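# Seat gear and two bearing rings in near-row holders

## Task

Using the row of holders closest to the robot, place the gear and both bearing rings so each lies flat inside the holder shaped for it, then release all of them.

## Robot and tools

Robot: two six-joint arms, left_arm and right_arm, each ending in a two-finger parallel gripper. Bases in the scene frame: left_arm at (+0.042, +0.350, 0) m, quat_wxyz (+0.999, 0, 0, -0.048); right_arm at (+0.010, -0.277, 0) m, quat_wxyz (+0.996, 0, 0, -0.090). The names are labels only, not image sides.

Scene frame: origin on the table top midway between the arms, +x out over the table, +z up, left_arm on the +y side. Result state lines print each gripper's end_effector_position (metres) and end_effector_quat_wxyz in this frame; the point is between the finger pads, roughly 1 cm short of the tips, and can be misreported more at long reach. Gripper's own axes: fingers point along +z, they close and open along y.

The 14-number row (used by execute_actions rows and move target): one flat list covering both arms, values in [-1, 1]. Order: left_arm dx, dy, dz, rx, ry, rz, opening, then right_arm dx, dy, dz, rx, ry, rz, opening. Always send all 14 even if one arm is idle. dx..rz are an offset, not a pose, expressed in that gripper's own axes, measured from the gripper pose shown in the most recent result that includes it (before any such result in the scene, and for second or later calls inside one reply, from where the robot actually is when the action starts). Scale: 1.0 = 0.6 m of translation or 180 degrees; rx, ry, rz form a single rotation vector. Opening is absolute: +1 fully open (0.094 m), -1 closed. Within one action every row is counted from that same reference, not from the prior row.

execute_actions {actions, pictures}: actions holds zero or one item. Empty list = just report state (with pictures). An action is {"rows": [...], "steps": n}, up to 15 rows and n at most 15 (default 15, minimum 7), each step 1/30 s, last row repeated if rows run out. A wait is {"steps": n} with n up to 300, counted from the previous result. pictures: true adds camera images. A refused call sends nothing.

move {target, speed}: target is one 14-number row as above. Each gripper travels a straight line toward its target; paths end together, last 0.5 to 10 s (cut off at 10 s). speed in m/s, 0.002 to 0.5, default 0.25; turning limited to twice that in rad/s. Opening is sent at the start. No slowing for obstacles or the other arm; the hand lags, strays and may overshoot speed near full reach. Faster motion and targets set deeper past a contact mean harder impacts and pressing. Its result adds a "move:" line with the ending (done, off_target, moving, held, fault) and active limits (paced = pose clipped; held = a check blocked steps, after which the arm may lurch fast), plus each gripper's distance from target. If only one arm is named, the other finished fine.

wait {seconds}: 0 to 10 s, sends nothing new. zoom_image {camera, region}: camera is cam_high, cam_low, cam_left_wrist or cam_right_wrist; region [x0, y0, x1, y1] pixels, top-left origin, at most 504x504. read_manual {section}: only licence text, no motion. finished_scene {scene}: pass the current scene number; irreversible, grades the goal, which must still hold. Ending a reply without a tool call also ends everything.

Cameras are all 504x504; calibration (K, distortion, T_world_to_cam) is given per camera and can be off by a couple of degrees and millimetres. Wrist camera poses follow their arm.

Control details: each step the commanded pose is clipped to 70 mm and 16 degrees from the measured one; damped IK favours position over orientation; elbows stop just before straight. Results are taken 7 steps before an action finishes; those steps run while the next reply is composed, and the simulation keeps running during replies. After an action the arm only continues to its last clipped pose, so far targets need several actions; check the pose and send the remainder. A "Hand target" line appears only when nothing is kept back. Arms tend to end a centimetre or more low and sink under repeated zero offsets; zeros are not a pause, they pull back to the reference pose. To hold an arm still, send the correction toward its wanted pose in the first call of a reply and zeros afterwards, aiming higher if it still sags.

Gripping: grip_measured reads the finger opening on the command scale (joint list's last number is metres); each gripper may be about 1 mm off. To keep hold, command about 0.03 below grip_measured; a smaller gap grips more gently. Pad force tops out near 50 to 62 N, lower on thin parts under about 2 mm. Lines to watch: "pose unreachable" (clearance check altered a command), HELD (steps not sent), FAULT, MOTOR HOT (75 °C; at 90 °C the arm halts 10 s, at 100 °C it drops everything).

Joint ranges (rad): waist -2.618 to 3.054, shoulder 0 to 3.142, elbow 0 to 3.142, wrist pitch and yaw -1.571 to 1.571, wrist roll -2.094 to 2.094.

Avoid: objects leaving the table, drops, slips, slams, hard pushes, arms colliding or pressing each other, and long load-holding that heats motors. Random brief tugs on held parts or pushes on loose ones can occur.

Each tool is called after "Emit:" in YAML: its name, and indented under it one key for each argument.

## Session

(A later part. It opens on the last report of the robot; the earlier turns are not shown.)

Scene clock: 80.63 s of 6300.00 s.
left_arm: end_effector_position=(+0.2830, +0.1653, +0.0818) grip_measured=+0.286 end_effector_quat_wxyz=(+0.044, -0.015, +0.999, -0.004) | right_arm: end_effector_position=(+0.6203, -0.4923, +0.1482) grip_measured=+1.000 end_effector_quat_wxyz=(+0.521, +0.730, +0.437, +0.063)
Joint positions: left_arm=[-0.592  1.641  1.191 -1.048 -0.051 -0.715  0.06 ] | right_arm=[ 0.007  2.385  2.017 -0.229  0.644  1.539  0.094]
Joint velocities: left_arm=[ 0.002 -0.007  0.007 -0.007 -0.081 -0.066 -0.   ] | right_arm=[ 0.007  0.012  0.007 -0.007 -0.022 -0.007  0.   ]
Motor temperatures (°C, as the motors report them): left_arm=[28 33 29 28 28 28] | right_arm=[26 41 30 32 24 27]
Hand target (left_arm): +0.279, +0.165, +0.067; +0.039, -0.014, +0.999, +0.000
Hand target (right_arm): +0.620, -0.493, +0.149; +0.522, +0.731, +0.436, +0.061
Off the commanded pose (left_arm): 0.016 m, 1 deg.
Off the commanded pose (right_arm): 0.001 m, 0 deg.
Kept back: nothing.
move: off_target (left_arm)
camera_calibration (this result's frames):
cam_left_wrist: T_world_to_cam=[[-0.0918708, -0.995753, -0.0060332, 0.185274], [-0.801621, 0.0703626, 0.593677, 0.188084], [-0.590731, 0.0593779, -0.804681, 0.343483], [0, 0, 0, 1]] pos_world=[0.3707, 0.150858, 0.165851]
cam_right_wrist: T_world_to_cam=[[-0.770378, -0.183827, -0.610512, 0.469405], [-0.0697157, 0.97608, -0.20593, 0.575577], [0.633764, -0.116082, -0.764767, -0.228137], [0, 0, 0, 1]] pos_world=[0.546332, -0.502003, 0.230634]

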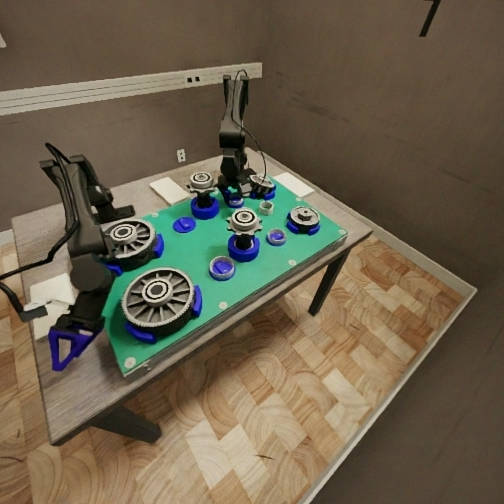

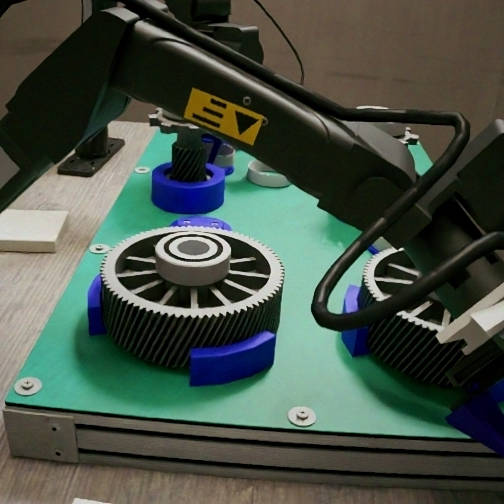

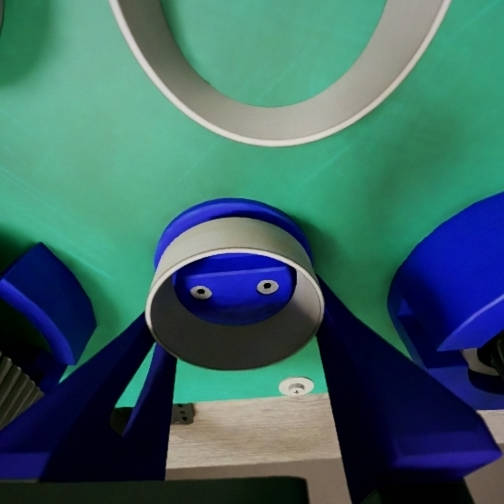

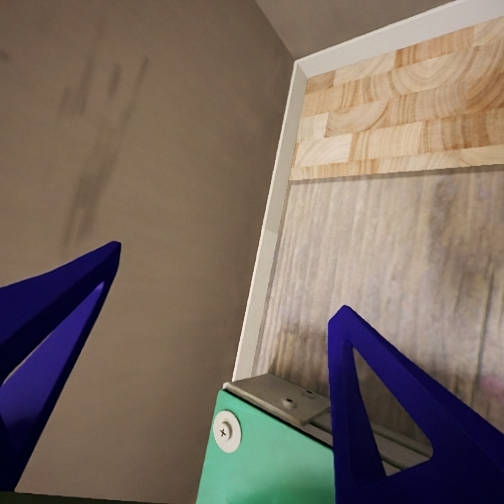

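Emit:
move:
  target: [0,0,-0.003,0,0,0,0.2,0,0,0,0,0,0,1]

Emit:
move:
  target: [0,0,0,0,0,0,0.33,0,0,0,0,0,0,1]

Scene clock: 81.57 s of 6300.00 s.
left_arm: end_effector_position=(+0.2830, +0.1653, +0.0824) grip_measured=+0.286 end_effector_quat_wxyz=(+0.045, -0.015, +0.999, -0.005) | right_arm: end_effector_position=(+0.6209, -0.4916, +0.1479) grip_measured=+1.000 end_effector_quat_wxyz=(+0.520, +0.730, +0.439, +0.065)
Joint positions: left_arm=[-0.592  1.639  1.191 -1.048 -0.051 -0.715  0.06 ] | right_arm=[ 0.007  2.385  2.017 -0.229  0.638  1.539  0.094]
Joint velocities: left_arm=[-0.002  0.012 -0.027 -0.051  0.007  0.007  0.001] | right_arm=[-0.007  0.002  0.007 -0.11  -0.022 -0.022  0.   ]
Motor temperatures (°C, as the motors report them): left_arm=[28 33 29 28 28 28] | right_arm=[26 41 30 32 24 27]
Hand target (left_arm): +0.283, +0.165, +0.084; +0.044, -0.015, +0.999, -0.004
Hand target (right_arm): +0.620, -0.492, +0.148; +0.521, +0.730, +0.437, +0.063
Off the commanded pose (left_arm): 0.001 m, 0 deg.
Off the commanded pose (right_arm): 0.001 m, 0 deg.
Kept back: nothing.
move: done
camera_calibration (this result's frames):
cam_left_wrist: T_world_to_cam=[[-0.0918641, -0.995758, -0.00517797, 0.185219], [-0.802321, 0.0709366, 0.592663, 0.187938], [-0.589781, 0.0585988, -0.805434, 0.343822], [0, 0, 0, 1]] pos_world=[0.370581, 0.150954, 0.166501]
cam_right_wrist: T_world_to_cam=[[-0.769032, -0.185277, -0.61177, 0.468457], [-0.0740016, 0.976442, -0.202695, 0.577212], [0.634912, -0.110607, -0.764626, -0.226763], [0, 0, 0, 1]] pos_world=[0.546948, -0.501901, 0.230197]

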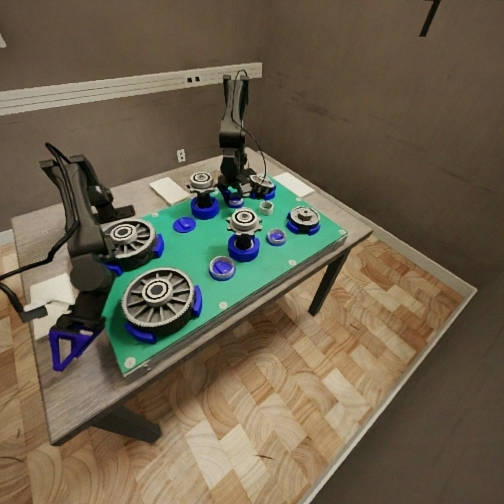

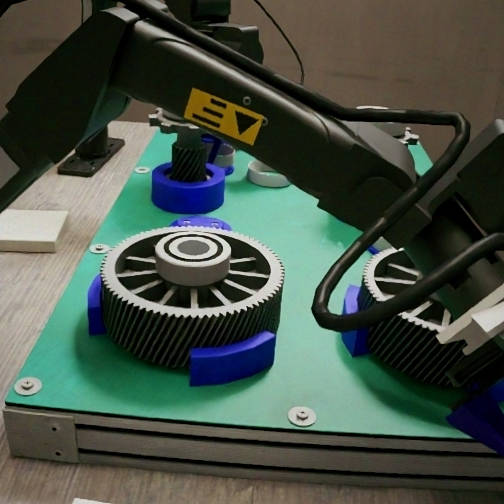

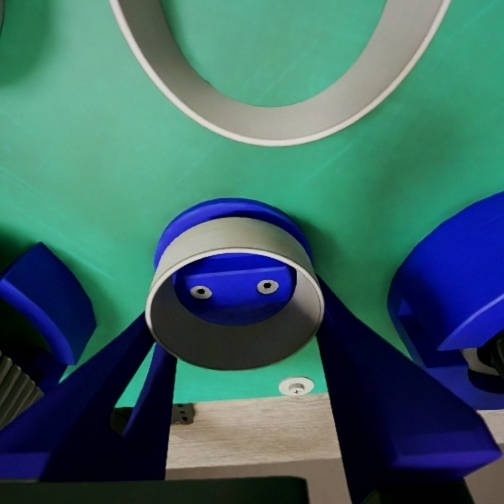

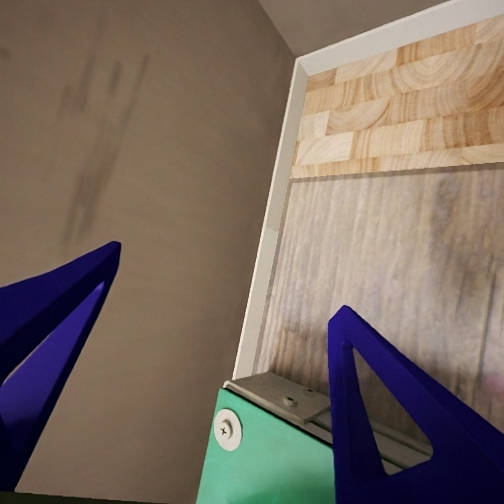

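Scene clock: 82.07 s of 6300.00 s.
left_arm: end_effector_position=(+0.2829, +0.1651, +0.0824) grip_measured=+0.329 end_effector_quat_wxyz=(+0.044, -0.015, +0.999, -0.005) | right_arm: end_effector_position=(+0.6216, -0.4909, +0.1475) grip_measured=+1.000 end_effector_quat_wxyz=(+0.519, +0.730, +0.440, +0.068)
Joint positions: left_arm=[-0.592  1.639  1.191 -1.048 -0.049 -0.715  0.062] | right_arm=[ 0.007  2.385  2.017 -0.229  0.632  1.539  0.094]
Joint velocities: left_arm=[-0.007  0.022  0.002  0.051  0.007 -0.051  0.001] | right_arm=[-0.007 -0.007 -0.007 -0.007  0.007 -0.051  0.   ]
Motor temperatures (°C, as the motors report them): left_arm=[28 33 29 28 28 28] | right_arm=[26 41 30 32 24 27]
Hand target (left_arm): +0.283, +0.165, +0.082; +0.045, -0.015, +0.999, -0.005
Hand target (right_arm): +0.621, -0.492, +0.148; +0.520, +0.730, +0.439, +0.065
Off the commanded pose (left_arm): 0.000 m, 0 deg.
Off the commanded pose (right_arm): 0.001 m, 0 deg.
Kept back: nothing.
move: done
camera_calibration (this result's frames):
cam_left_wrist: T_world_to_cam=[[-0.0919805, -0.995754, -0.00370397, 0.184852], [-0.801915, 0.0718689, 0.593099, 0.187578], [-0.590314, 0.0575238, -0.805121, 0.344077], [0, 0, 0, 1]] pos_world=[0.370538, 0.150793, 0.166456]
cam_right_wrist: T_world_to_cam=[[-0.76781, -0.186977, -0.612786, 0.467428], [-0.0785133, 0.976718, -0.199646, 0.578975], [0.635848, -0.105178, -0.764614, -0.225265], [0, 0, 0, 1]] pos_world=[0.547587, -0.50179, 0.229782]

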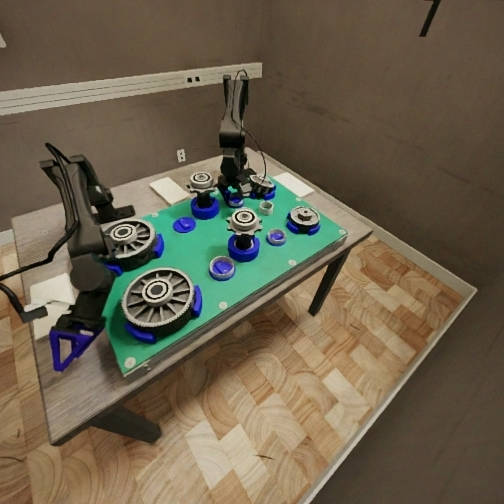

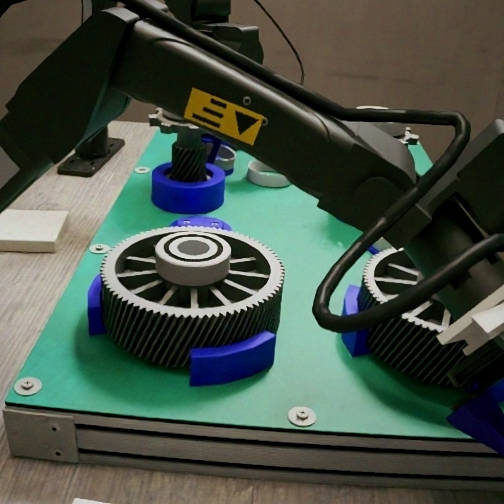

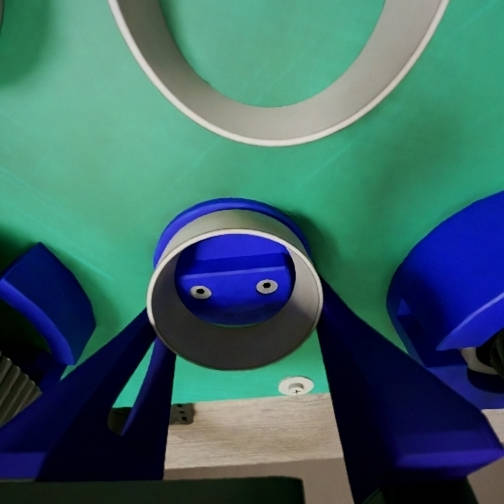

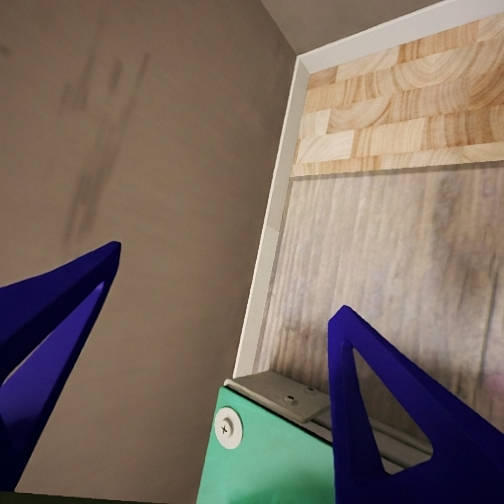

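Emit:
move:
  target: [0,0,0,0,0,0,0.24,0,0,0,0,0,0,1]

Emit:
move:
  target: [0.022,0,-0.004,0,0,0,0.24,0,0,0,0,0,0,1]
  speed: 0.01

Emit:
move:
  target: [0,0,0,0,0,0,0.33,0,0,0,0,0,0,1]

Scene clock: 83.03 s of 6300.00 s.
left_arm: end_effector_position=(+0.2831, +0.1654, +0.0824) grip_measured=+0.277 end_effector_quat_wxyz=(+0.045, -0.015, +0.999, -0.004) | right_arm: end_effector_position=(+0.6222, -0.4902, +0.1472) grip_measured=+1.000 end_effector_quat_wxyz=(+0.517, +0.730, +0.441, +0.070)
Joint positions: left_arm=[-0.592  1.639  1.191 -1.048 -0.052 -0.715  0.06 ] | right_arm=[ 0.007  2.385  2.017 -0.229  0.627  1.54   0.094]
Joint velocities: left_arm=[ 0.002 -0.027 -0.002 -0.022 -0.007 -0.037 -0.   ] | right_arm=[-0.002 -0.012 -0.012 -0.022 -0.051 -0.022  0.   ]
Motor temperatures (°C, as the motors report them): left_arm=[28 33 29 28 28 28] | right_arm=[26 41 30 32 24 27]
Hand target (left_arm): +0.283, +0.165, +0.082; +0.045, -0.015, +0.999, -0.005
Hand target (right_arm): +0.622, -0.491, +0.148; +0.519, +0.730, +0.440, +0.068
Off the commanded pose (left_arm): 0.000 m, 0 deg.
Off the commanded pose (right_arm): 0.001 m, 0 deg.
Kept back: nothing.
move: done
camera_calibration (this result's frames):
cam_left_wrist: T_world_to_cam=[[-0.091805, -0.99576, -0.00580804, 0.185368], [-0.802611, 0.0705425, 0.592317, 0.188171], [-0.589396, 0.0590392, -0.805684, 0.343711], [0, 0, 0, 1]] pos_world=[0.370627, 0.151015, 0.166542]
cam_right_wrist: T_world_to_cam=[[-0.76645, -0.188404, -0.614051, 0.466482], [-0.0828064, 0.977018, -0.196413, 0.580591], [0.636944, -0.0996934, -0.764437, -0.223868], [0, 0, 0, 1]] pos_world=[0.548203, -0.501679, 0.229347]

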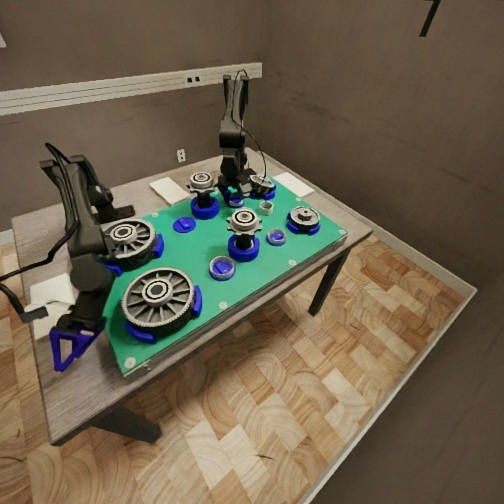

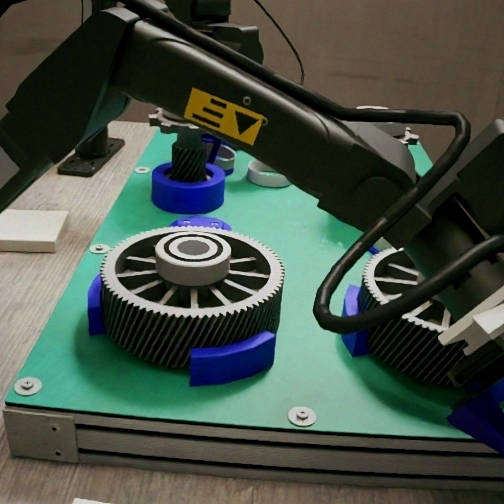

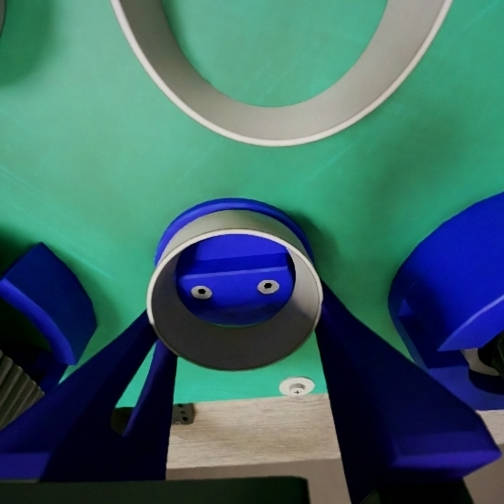

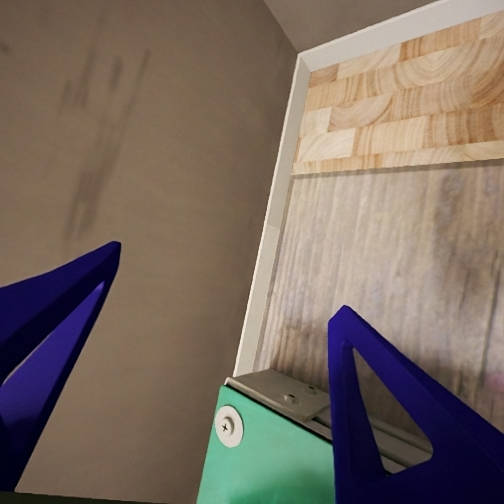

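Scene clock: 84.60 s of 6300.00 s.
left_arm: end_effector_position=(+0.2780, +0.1662, +0.0822) grip_measured=+0.277 end_effector_quat_wxyz=(+0.048, -0.016, +0.999, -0.001) | right_arm: end_effector_position=(+0.6228, -0.4894, +0.1469) grip_measured=+1.000 end_effector_quat_wxyz=(+0.516, +0.730, +0.443, +0.072)
Joint positions: left_arm=[-0.606  1.623  1.173 -1.048 -0.062 -0.733  0.06 ] | right_arm=[ 0.007  2.385  2.017 -0.229  0.621  1.54   0.094]
Joint velocities: left_arm=[-0.007  0.017 -0.027 -0.022  0.051  0.007  0.001] | right_arm=[-0.012  0.007 -0.007 -0.007  0.007 -0.051  0.   ]
Motor temperatures (°C, as the motors report them): left_arm=[28 33 29 28 28 28] | right_arm=[26 41 30 32 24 27]
Hand target (left_arm): +0.270, +0.165, +0.083; +0.045, -0.015, +0.999, -0.004
Hand target (right_arm): +0.622, -0.490, +0.147; +0.517, +0.730, +0.441, +0.070
Off the commanded pose (left_arm): 0.008 m, 1 deg.
Off the commanded pose (right_arm): 0.001 m, 0 deg.
Kept back: nothing.
move: done
camera_calibration (this result's frames):
cam_left_wrist: T_world_to_cam=[[-0.088414, -0.995992, -0.0134998, 0.185436], [-0.805989, 0.0635707, 0.588507, 0.186515], [-0.585291, 0.062913, -0.808379, 0.338974], [0, 0, 0, 1]] pos_world=[0.365122, 0.15151, 0.166757]
cam_right_wrist: T_world_to_cam=[[-0.765083, -0.18982, -0.615318, 0.465538], [-0.0871031, 0.977289, -0.193181, 0.582198], [0.638013, -0.0942036, -0.764241, -0.222459], [0, 0, 0, 1]] pos_world=[0.548818, -0.501564, 0.228911]

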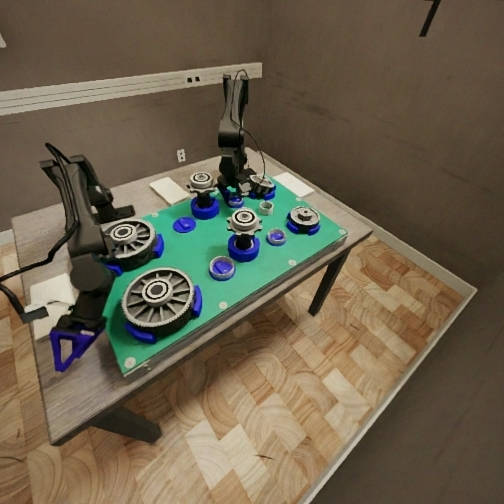

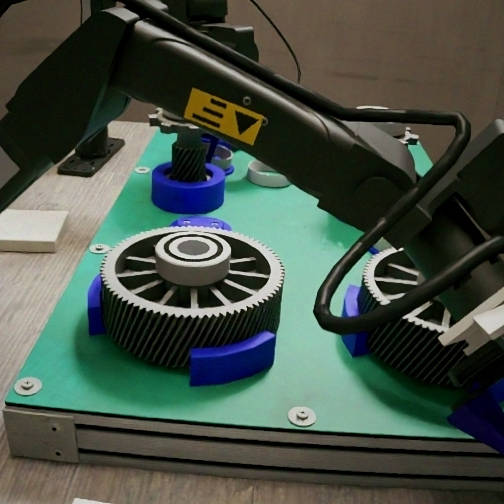

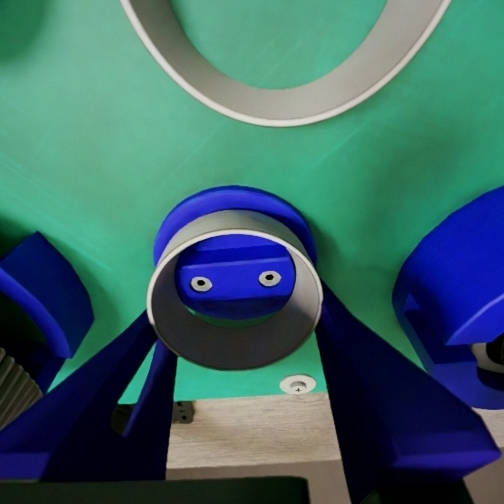

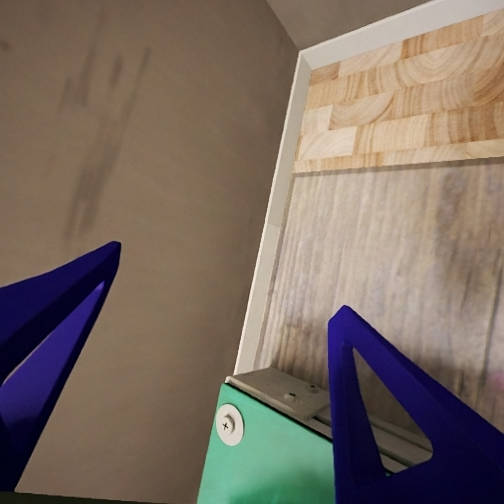

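Scene clock: 85.10 s of 6300.00 s.
left_arm: end_effector_position=(+0.2780, +0.1662, +0.0822) grip_measured=+0.328 end_effector_quat_wxyz=(+0.048, -0.016, +0.999, -0.001) | right_arm: end_effector_position=(+0.6235, -0.4887, +0.1465) grip_measured=+1.000 end_effector_quat_wxyz=(+0.515, +0.729, +0.444, +0.074)
Joint positions: left_arm=[-0.606  1.623  1.173 -1.048 -0.062 -0.733  0.062] | right_arm=[ 0.007  2.385  2.017 -0.229  0.615  1.54   0.094]
Joint velocities: left_arm=[-0.007 -0.002 -0.002 -0.066 -0.037 -0.037  0.   ] | right_arm=[-0.007  0.007 -0.007 -0.051 -0.037  0.051  0.   ]
Motor temperatures (°C, as the motors report them): left_arm=[28 33 29 28 28 28] | right_arm=[26 41 30 32 24 27]
Hand target (left_arm): +0.278, +0.166, +0.082; +0.048, -0.016, +0.999, -0.001
Hand target (right_arm): +0.623, -0.489, +0.147; +0.516, +0.730, +0.443, +0.072
Off the commanded pose (left_arm): 0.000 m, 0 deg.
Off the commanded pose (right_arm): 0.001 m, 0 deg.
Kept back: nothing.
move: done
camera_calibration (this result's frames):
cam_left_wrist: T_world_to_cam=[[-0.088414, -0.995992, -0.0134998, 0.185436], [-0.805989, 0.0635707, 0.588507, 0.186515], [-0.585291, 0.062913, -0.808379, 0.338974], [0, 0, 0, 1]] pos_world=[0.365122, 0.15151, 0.166757]
cam_right_wrist: T_world_to_cam=[[-0.76371, -0.191223, -0.616588, 0.464596], [-0.0914031, 0.97753, -0.18995, 0.583796], [0.639056, -0.088709, -0.764028, -0.221038], [0, 0, 0, 1]] pos_world=[0.549433, -0.501445, 0.228477]

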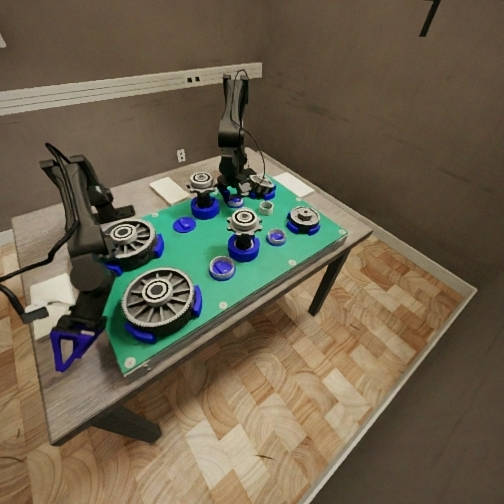

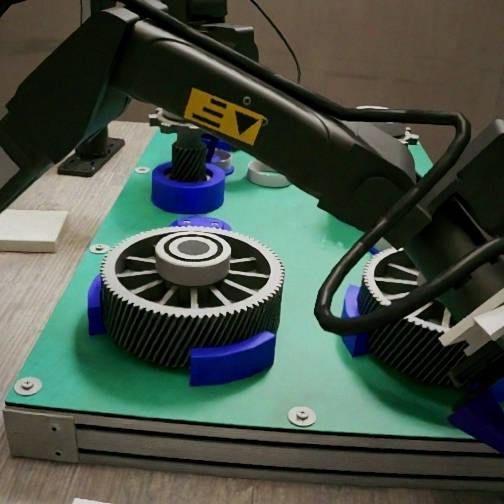

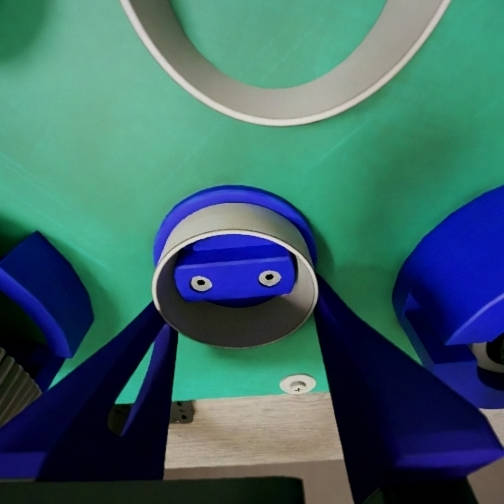

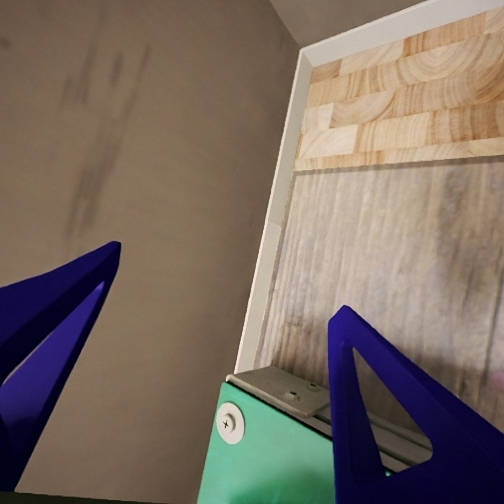

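Emit:
move:
  target: [0,0,0,0,0,0,1,0,0,0,0,0,0,1]

Emit:
move:
  target: [0,0,-0.08,0,0.03,0,1,0,0,0,0,0,0,1]
  speed: 0.12

Emit:
move:
  target: [-0.19,-0.045,-0.015,0,-0.01,0,1,0,0,0,0,0,0,1]
  speed: 0.15

Scene clock: 86.03 s of 6300.00 s.
left_arm: end_effector_position=(+0.2780, +0.1662, +0.0822) grip_measured=+1.000 end_effector_quat_wxyz=(+0.048, -0.016, +0.999, -0.001) | right_arm: end_effector_position=(+0.6241, -0.4880, +0.1462) grip_measured=+1.000 end_effector_quat_wxyz=(+0.514, +0.729, +0.445, +0.076)
Joint positions: left_arm=[-0.606  1.623  1.173 -1.048 -0.062 -0.733  0.094] | right_arm=[ 0.007  2.385  2.017 -0.229  0.61   1.541  0.094]
Joint velocities: left_arm=[-0.007 -0.017 -0.017 -0.037 -0.081 -0.007  0.   ] | right_arm=[-0.012  0.022 -0.012  0.022  0.051  0.007  0.   ]
Motor temperatures (°C, as the motors report them): left_arm=[28 33 29 28 28 28] | right_arm=[26 41 30 32 24 27]
Hand target (left_arm): +0.278, +0.166, +0.082; +0.048, -0.016, +0.999, -0.001
Hand target (right_arm): +0.623, -0.489, +0.147; +0.515, +0.730, +0.444, +0.074
Off the commanded pose (left_arm): 0.000 m, 0 deg.
Off the commanded pose (right_arm): 0.001 m, 0 deg.
Kept back: nothing.
move: done
camera_calibration (this result's frames):
cam_left_wrist: T_world_to_cam=[[-0.088414, -0.995992, -0.0134998, 0.185436], [-0.805989, 0.0635707, 0.588507, 0.186515], [-0.585291, 0.062913, -0.808379, 0.338974], [0, 0, 0, 1]] pos_world=[0.365122, 0.15151, 0.166757]
cam_right_wrist: T_world_to_cam=[[-0.762331, -0.192615, -0.61786, 0.463655], [-0.0957065, 0.97774, -0.186721, 0.585385], [0.640072, -0.08321, -0.763796, -0.219607], [0, 0, 0, 1]] pos_world=[0.550048, -0.501321, 0.228043]

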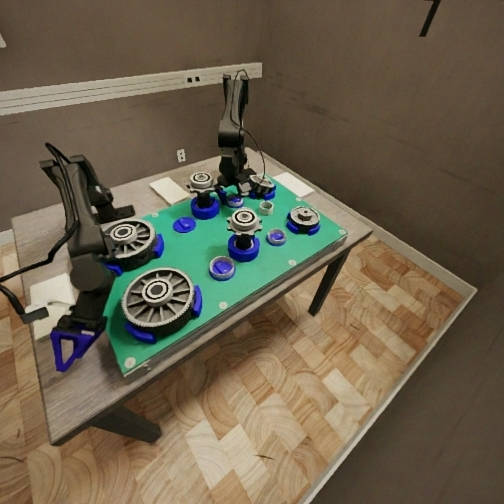

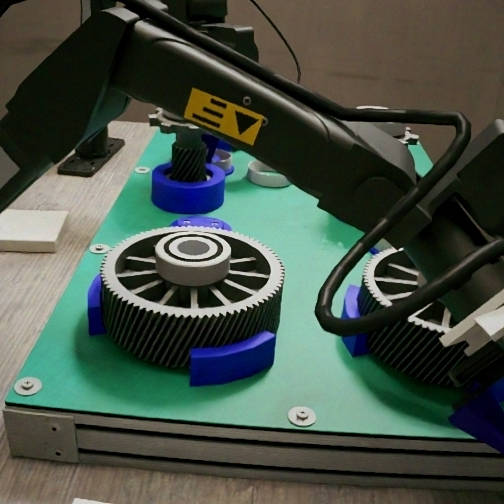

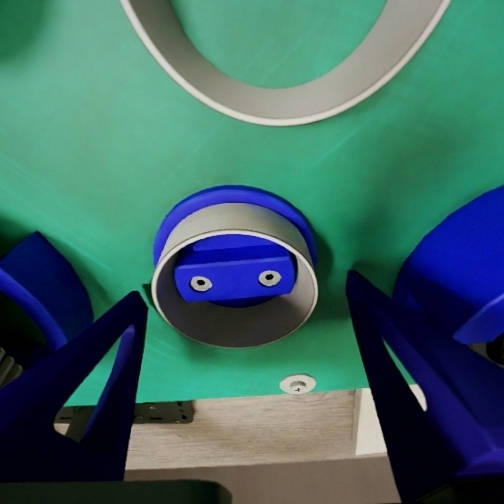

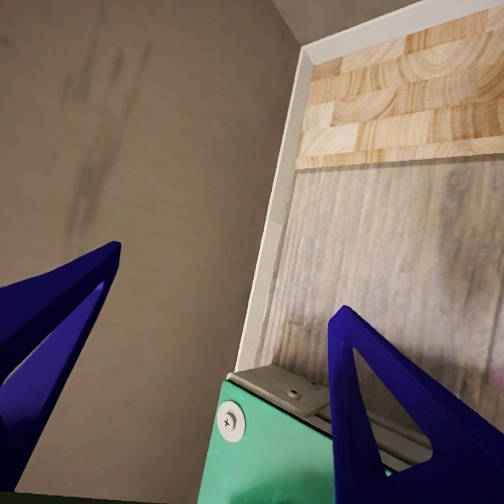

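Scene clock: 86.83 s of 6300.00 s.
left_arm: end_effector_position=(+0.2729, +0.1670, +0.1120) grip_measured=+1.000 end_effector_quat_wxyz=(+0.002, -0.015, +1.000, +0.015) | right_arm: end_effector_position=(+0.6247, -0.4872, +0.1459) grip_measured=+1.000 end_effector_quat_wxyz=(+0.513, +0.729, +0.447, +0.079)
Joint positions: left_arm=[-0.593  1.674  1.351 -1.265 -0.025 -0.72   0.094] | right_arm=[ 0.007  2.385  2.017 -0.229  0.604  1.541  0.094]
Joint velocities: left_arm=[-0.012  0.002  0.002 -0.022 -0.007 -0.022  0.   ] | right_arm=[-0.012  0.012  0.002 -0.11   0.007 -0.051  0.   ]
Motor temperatures (°C, as the motors report them): left_arm=[28 33 29 28 28 28] | right_arm=[26 41 30 32 24 27]
Hand target (left_arm): +0.273, +0.167, +0.130; +0.002, -0.016, +1.000, -0.002
Hand target (right_arm): +0.624, -0.488, +0.146; +0.514, +0.729, +0.445, +0.076
Off the commanded pose (left_arm): 0.018 m, 2 deg.
Off the commanded pose (right_arm): 0.001 m, 0 deg.
Kept back: nothing.
move: off_target (left_arm)
camera_calibration (this result's frames):
cam_left_wrist: T_world_to_cam=[[-0.0913243, -0.99519, -0.0354369, 0.189277], [-0.747693, 0.0450215, 0.662517, 0.14375], [-0.657735, 0.0869998, -0.748208, 0.368979], [0, 0, 0, 1]] pos_world=[0.367457, 0.149793, 0.187543]
cam_right_wrist: T_world_to_cam=[[-0.760945, -0.193995, -0.619135, 0.462717], [-0.100013, 0.97792, -0.183493, 0.586965], [0.641061, -0.0777066, -0.763546, -0.218164], [0, 0, 0, 1]] pos_world=[0.550663, -0.501193, 0.22761]

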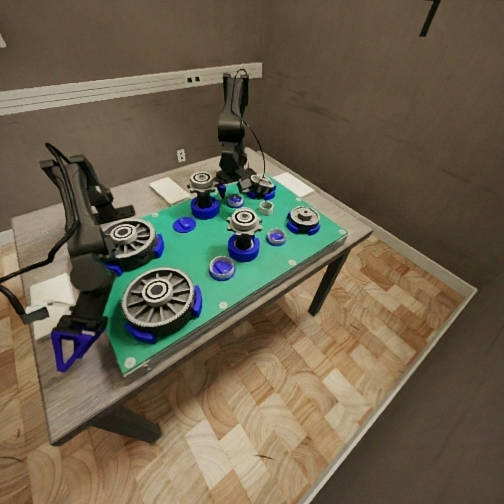

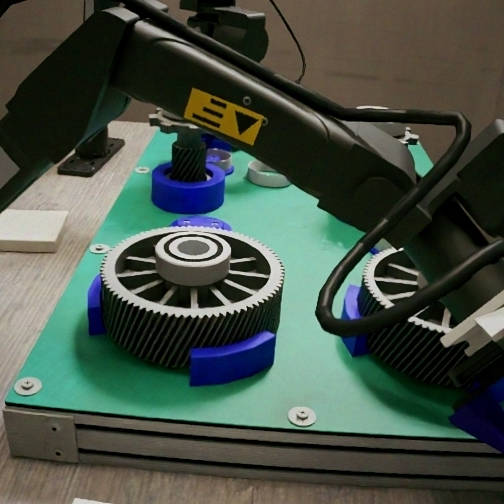

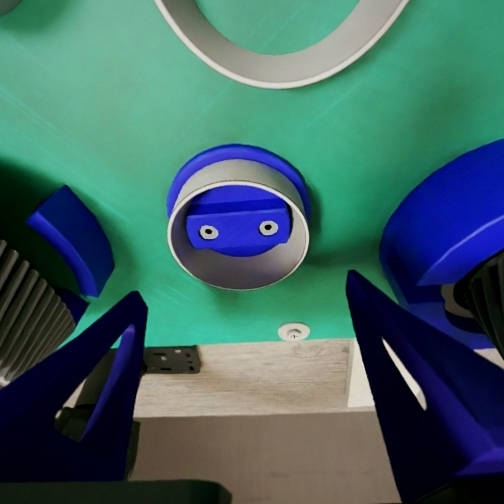

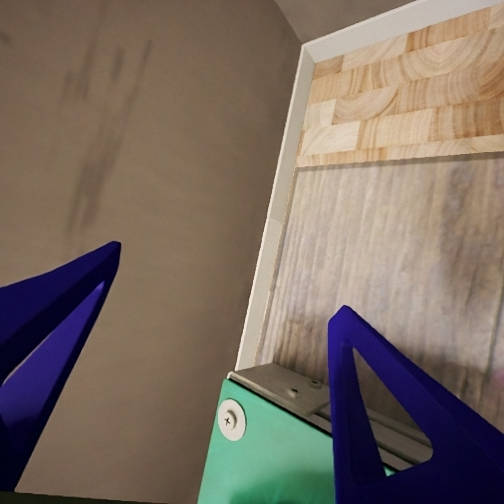

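Scene clock: 88.23 s of 6300.00 s.
left_arm: end_effector_position=(+0.3826, +0.1410, +0.1171) grip_measured=+1.000 end_effector_quat_wxyz=(+0.010, -0.017, +1.000, +0.013) | right_arm: end_effector_position=(+0.6253, -0.4865, +0.1456) grip_measured=+1.000 end_effector_quat_wxyz=(+0.511, +0.729, +0.448, +0.081)
Joint positions: left_arm=[-0.472  2.073  1.893 -1.389 -0.033 -0.602  0.094] | right_arm=[ 0.007  2.385  2.017 -0.229  0.598  1.542  0.094]
Joint velocities: left_arm=[-0.007 -0.012 -0.017  0.007 -0.051  0.007  0.   ] | right_arm=[-0.007  0.002 -0.002  0.037 -0.007 -0.095  0.   ]
Motor temperatures (°C, as the motors report them): left_arm=[28 33 29 28 28 28] | right_arm=[26 41 30 32 24 27]
Hand target (left_arm): +0.387, +0.143, +0.122; +0.016, -0.015, +1.000, +0.015
Hand target (right_arm): +0.625, -0.487, +0.146; +0.513, +0.729, +0.447, +0.079
Off the commanded pose (left_arm): 0.007 m, 1 deg.
Off the commanded pose (right_arm): 0.001 m, 0 deg.
Kept back: nothing.
move: done
camera_calibration (this result's frames):
cam_left_wrist: T_world_to_cam=[[-0.0877084, -0.995605, -0.0328221, 0.171898], [-0.759105, 0.0454657, 0.649379, 0.229411], [-0.645033, 0.0818714, -0.759757, 0.444441], [0, 0, 0, 1]] pos_world=[0.475903, 0.124325, 0.194335]
cam_right_wrist: T_world_to_cam=[[-0.759638, -0.195254, -0.620343, 0.461848], [-0.10402, 0.978065, -0.180469, 0.588422], [0.641973, -0.0725628, -0.763286, -0.216814], [0, 0, 0, 1]] pos_world=[0.551234, -0.50107, 0.227205]

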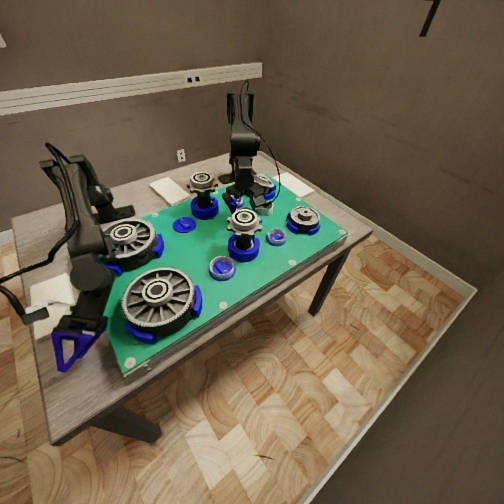

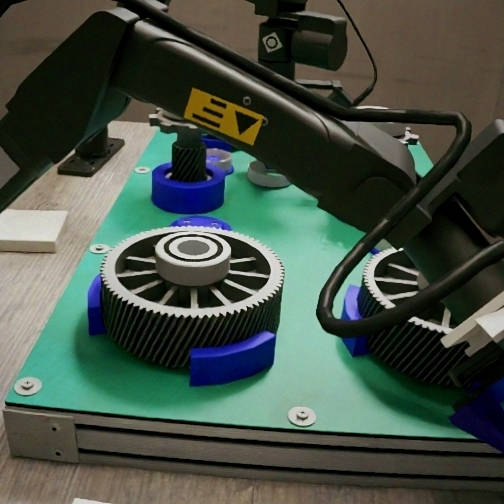

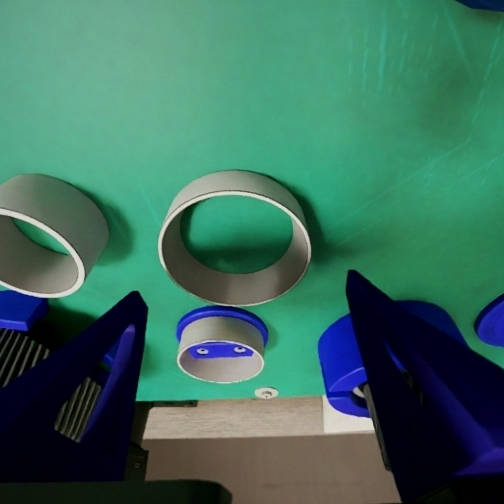

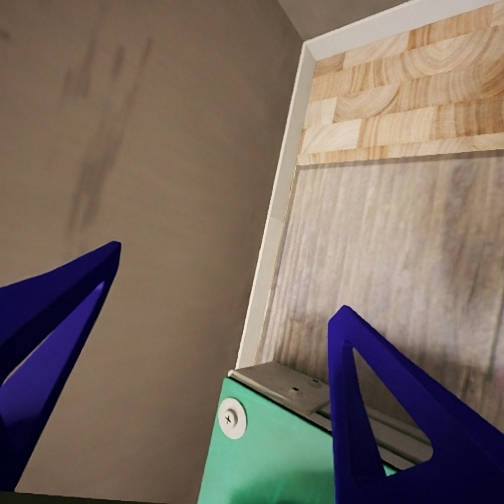

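Emit:
move:
  target: [0.004,0.006,0.054,0.008,0.006,0,1,0,0,0,0,0,0,1]
  speed: 0.05

Emit:
move:
  target: [0,0,0,0,0,0,0.5,0,0,0,0,0,0,1]

Emit:
move:
  target: [0,0,-0.3,0,-0.08,0.3,0.5,0,0,0,0,0,0,1]

Scene clock: 89.60 s of 6300.00 s.
left_arm: end_effector_position=(+0.3778, +0.1431, +0.0834) grip_measured=+1.000 end_effector_quat_wxyz=(-0.006, -0.018, +1.000, +0.007) | right_arm: end_effector_position=(+0.6259, -0.4858, +0.1452) grip_measured=+1.000 end_effector_quat_wxyz=(+0.510, +0.729, +0.449, +0.083)
Joint positions: left_arm=[-0.461  2.073  1.76  -1.275 -0.005 -0.592  0.094] | right_arm=[ 0.007  2.385  2.017 -0.229  0.593  1.542  0.094]
Joint velocities: left_arm=[-0.007  0.012  0.007  0.007  0.022  0.007  0.   ] | right_arm=[-0.012 -0.002 -0.007  0.007  0.037 -0.007  0.   ]
Motor temperatures (°C, as the motors report them): left_arm=[28 34 29 28 28 28] | right_arm=[26 41 30 32 24 27]
Hand target (left_arm): +0.381, +0.145, +0.085; +0.001, -0.017, +1.000, +0.001
Hand target (right_arm): +0.625, -0.487, +0.146; +0.511, +0.729, +0.448, +0.081
Off the commanded pose (left_arm): 0.004 m, 1 deg.
Off the commanded pose (right_arm): 0.001 m, 0 deg.
Kept back: nothing.
move: done
camera_calibration (this result's frames):
cam_left_wrist: T_world_to_cam=[[-0.087154, -0.996047, -0.0171418, 0.171056], [-0.738138, 0.0530123, 0.672563, 0.236649], [-0.668996, 0.0712696, -0.739841, 0.424493], [0, 0, 0, 1]] pos_world=[0.473572, 0.127581, 0.157828]
cam_right_wrist: T_world_to_cam=[[-0.758364, -0.196882, -0.621386, 0.460823], [-0.108552, 0.978128, -0.177432, 0.590121], [0.642729, -0.0671059, -0.763149, -0.21524], [0, 0, 0, 1]] pos_world=[0.551871, -0.50093, 0.226795]

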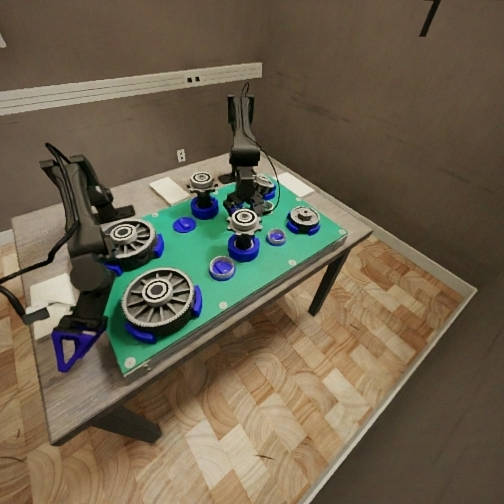

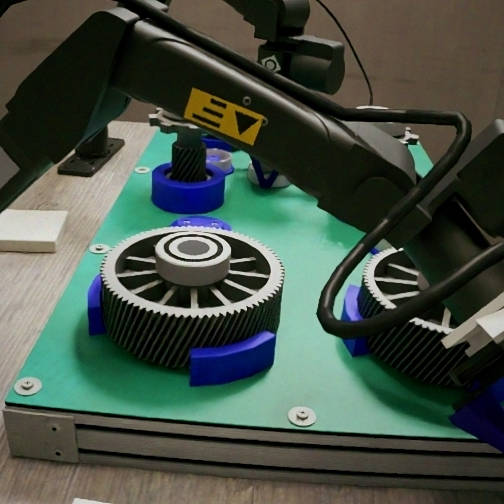

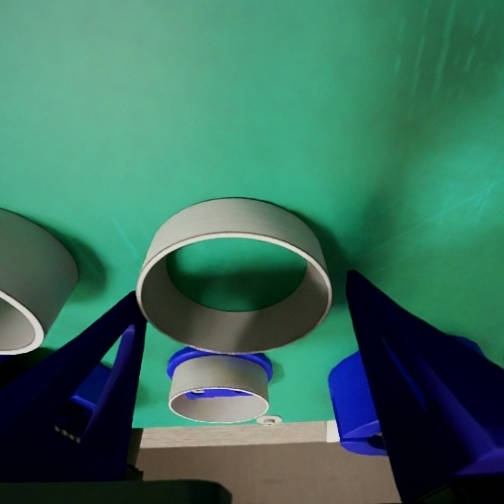

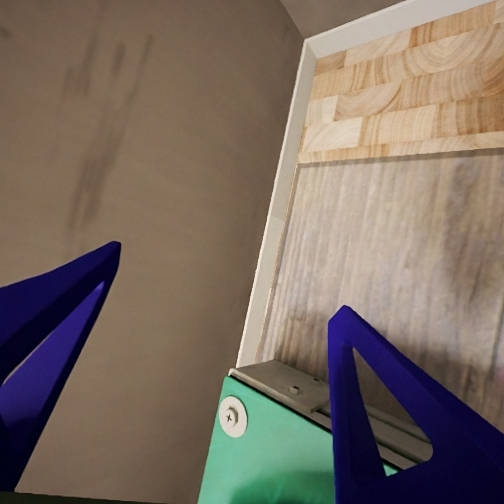

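Scene clock: 90.10 s of 6300.00 s.
left_arm: end_effector_position=(+0.3777, +0.1431, +0.0834) grip_measured=+0.564 end_effector_quat_wxyz=(-0.006, -0.018, +1.000, +0.007) | right_arm: end_effector_position=(+0.6264, -0.4851, +0.1450) grip_measured=+1.000 end_effector_quat_wxyz=(+0.509, +0.729, +0.451, +0.085)
Joint positions: left_arm=[-0.461  2.073  1.76  -1.276 -0.005 -0.592  0.073] | right_arm=[ 0.007  2.385  2.017 -0.229  0.587  1.542  0.094]
Joint velocities: left_arm=[ 0.007  0.002  0.002 -0.022  0.037 -0.095 -0.   ] | right_arm=[-0.007  0.022 -0.007 -0.051 -0.022 -0.037  0.   ]
Motor temperatures (°C, as the motors report them): left_arm=[28 34 29 28 28 28] | right_arm=[26 41 30 32 24 27]
Hand target (left_arm): +0.378, +0.143, +0.083; -0.006, -0.018, +1.000, +0.007
Hand target (right_arm): +0.626, -0.486, +0.145; +0.510, +0.729, +0.449, +0.083
Off the commanded pose (left_arm): 0.000 m, 0 deg.
Off the commanded pose (right_arm): 0.001 m, 0 deg.
Kept back: nothing.
move: done
camera_calibration (this result's frames):
cam_left_wrist: T_world_to_cam=[[-0.0871563, -0.99605, -0.0169743, 0.171025], [-0.737785, 0.0530895, 0.672945, 0.236386], [-0.669385, 0.0711748, -0.739498, 0.424549], [0, 0, 0, 1]] pos_world=[0.473495, 0.127583, 0.157781]
cam_right_wrist: T_world_to_cam=[[-0.757046, -0.19812, -0.6226, 0.459957], [-0.112564, 0.978218, -0.174412, 0.591561], [0.643593, -0.0619553, -0.762857, -0.213871], [0, 0, 0, 1]] pos_world=[0.552442, -0.500799, 0.226392]

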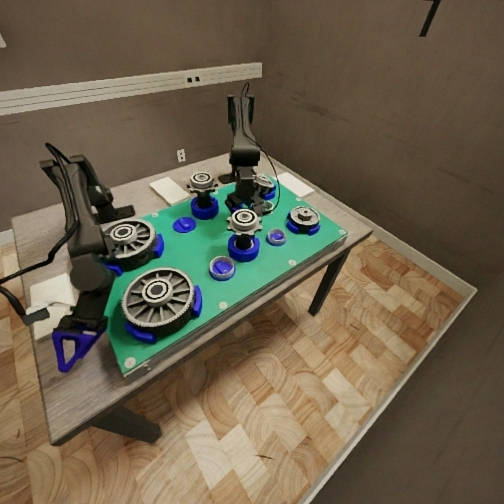

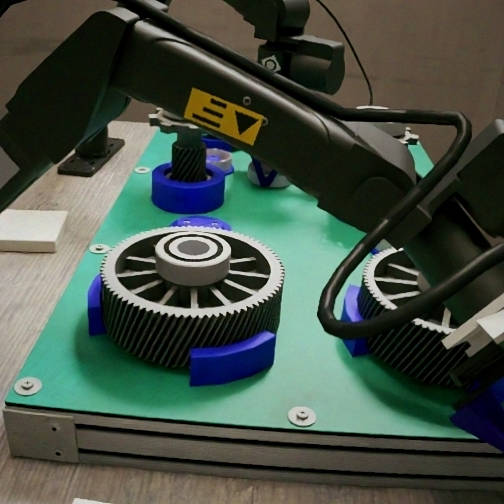

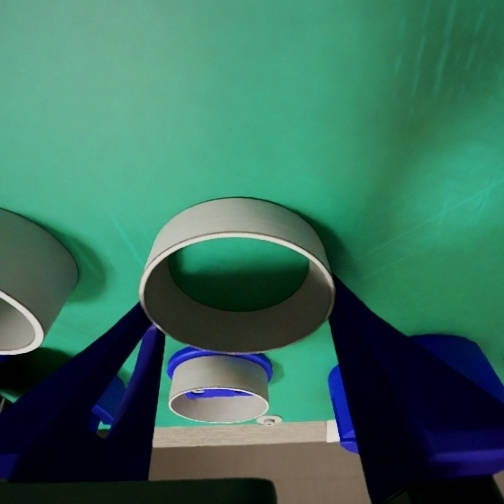

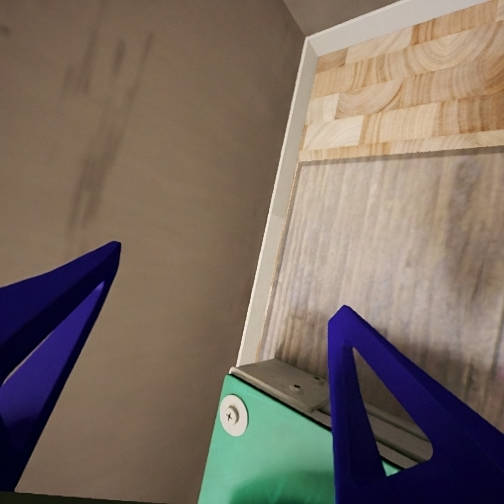

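Scene clock: 92.63 s of 6300.00 s.
left_arm: end_effector_position=(+0.3802, +0.1462, +0.2459) grip_measured=+0.564 end_effector_quat_wxyz=(+0.126, +0.431, +0.894, +0.009) | right_arm: end_effector_position=(+0.6270, -0.4844, +0.1447) grip_measured=+1.000 end_effector_quat_wxyz=(+0.508, +0.728, +0.452, +0.087)
Joint positions: left_arm=[-0.471  1.927  2.184 -1.581 -0.048  0.337  0.073] | right_arm=[ 0.007  2.385  2.017 -0.229  0.582  1.542  0.094]
Joint velocities: left_arm=[ 0.007  0.012 -0.012  0.037 -0.037  0.022  0.001] | right_arm=[ 0.007  0.007 -0.012  0.007 -0.051 -0.066  0.   ]
Motor temperatures (°C, as the motors report them): left_arm=[28 35 30 28 28 28] | right_arm=[26 41 30 32 24 27]
Hand target (left_arm): +0.379, +0.144, +0.261; +0.148, +0.435, +0.888, +0.003
Hand target (right_arm): +0.626, -0.485, +0.145; +0.509, +0.729, +0.451, +0.085
Off the commanded pose (left_arm): 0.018 m, 2 deg.
Off the commanded pose (right_arm): 0.001 m, 0 deg.
joint sent to its limit (left arm) — the command would take joint 4 (wrist pitch) past its lower limit, so that joint was sent only as far as its limit.
Kept back: nothing.
move: off_target (left_arm)
camera_calibration (this result's frames):
cam_left_wrist: T_world_to_cam=[[-0.83339, -0.530495, -0.155037, 0.426653], [-0.530799, 0.690092, 0.49196, 0.00138068], [-0.153993, 0.492288, -0.856702, 0.317524], [0, 0, 0, 1]] pos_world=[0.405198, 0.0690713, 0.337491]
cam_right_wrist: T_world_to_cam=[[-0.755722, -0.199348, -0.623815, 0.459093], [-0.116578, 0.978281, -0.171392, 0.592993], [0.644433, -0.0568016, -0.762548, -0.212492], [0, 0, 0, 1]] pos_world=[0.553013, -0.500665, 0.225989]

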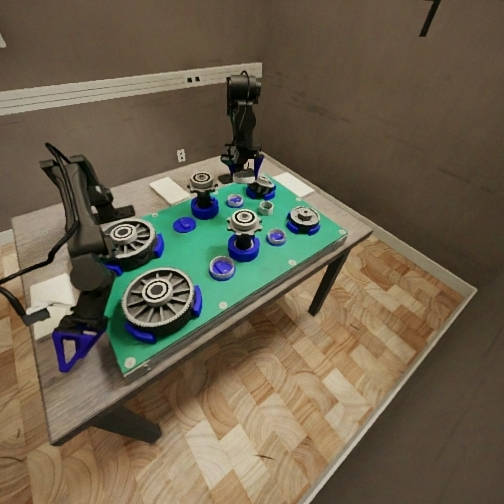

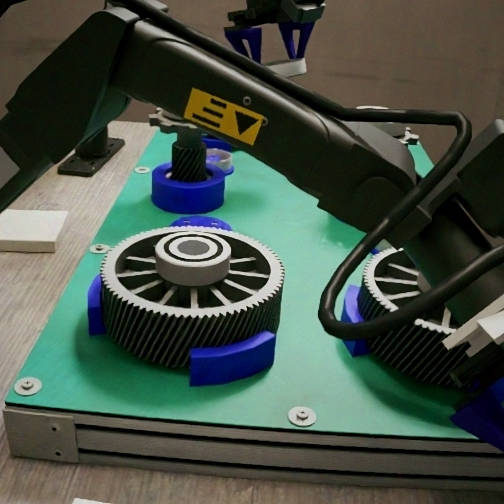

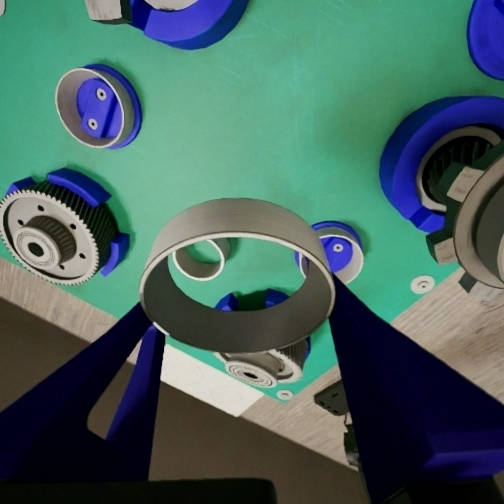

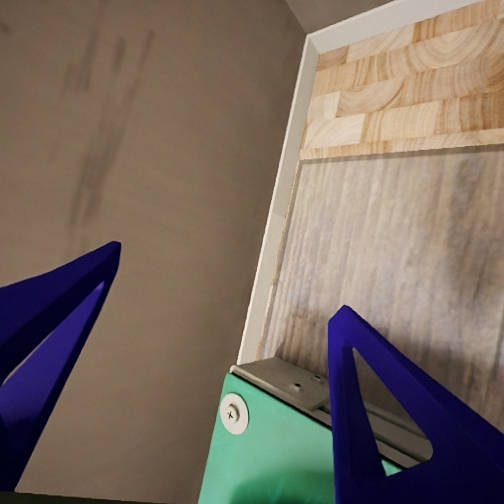

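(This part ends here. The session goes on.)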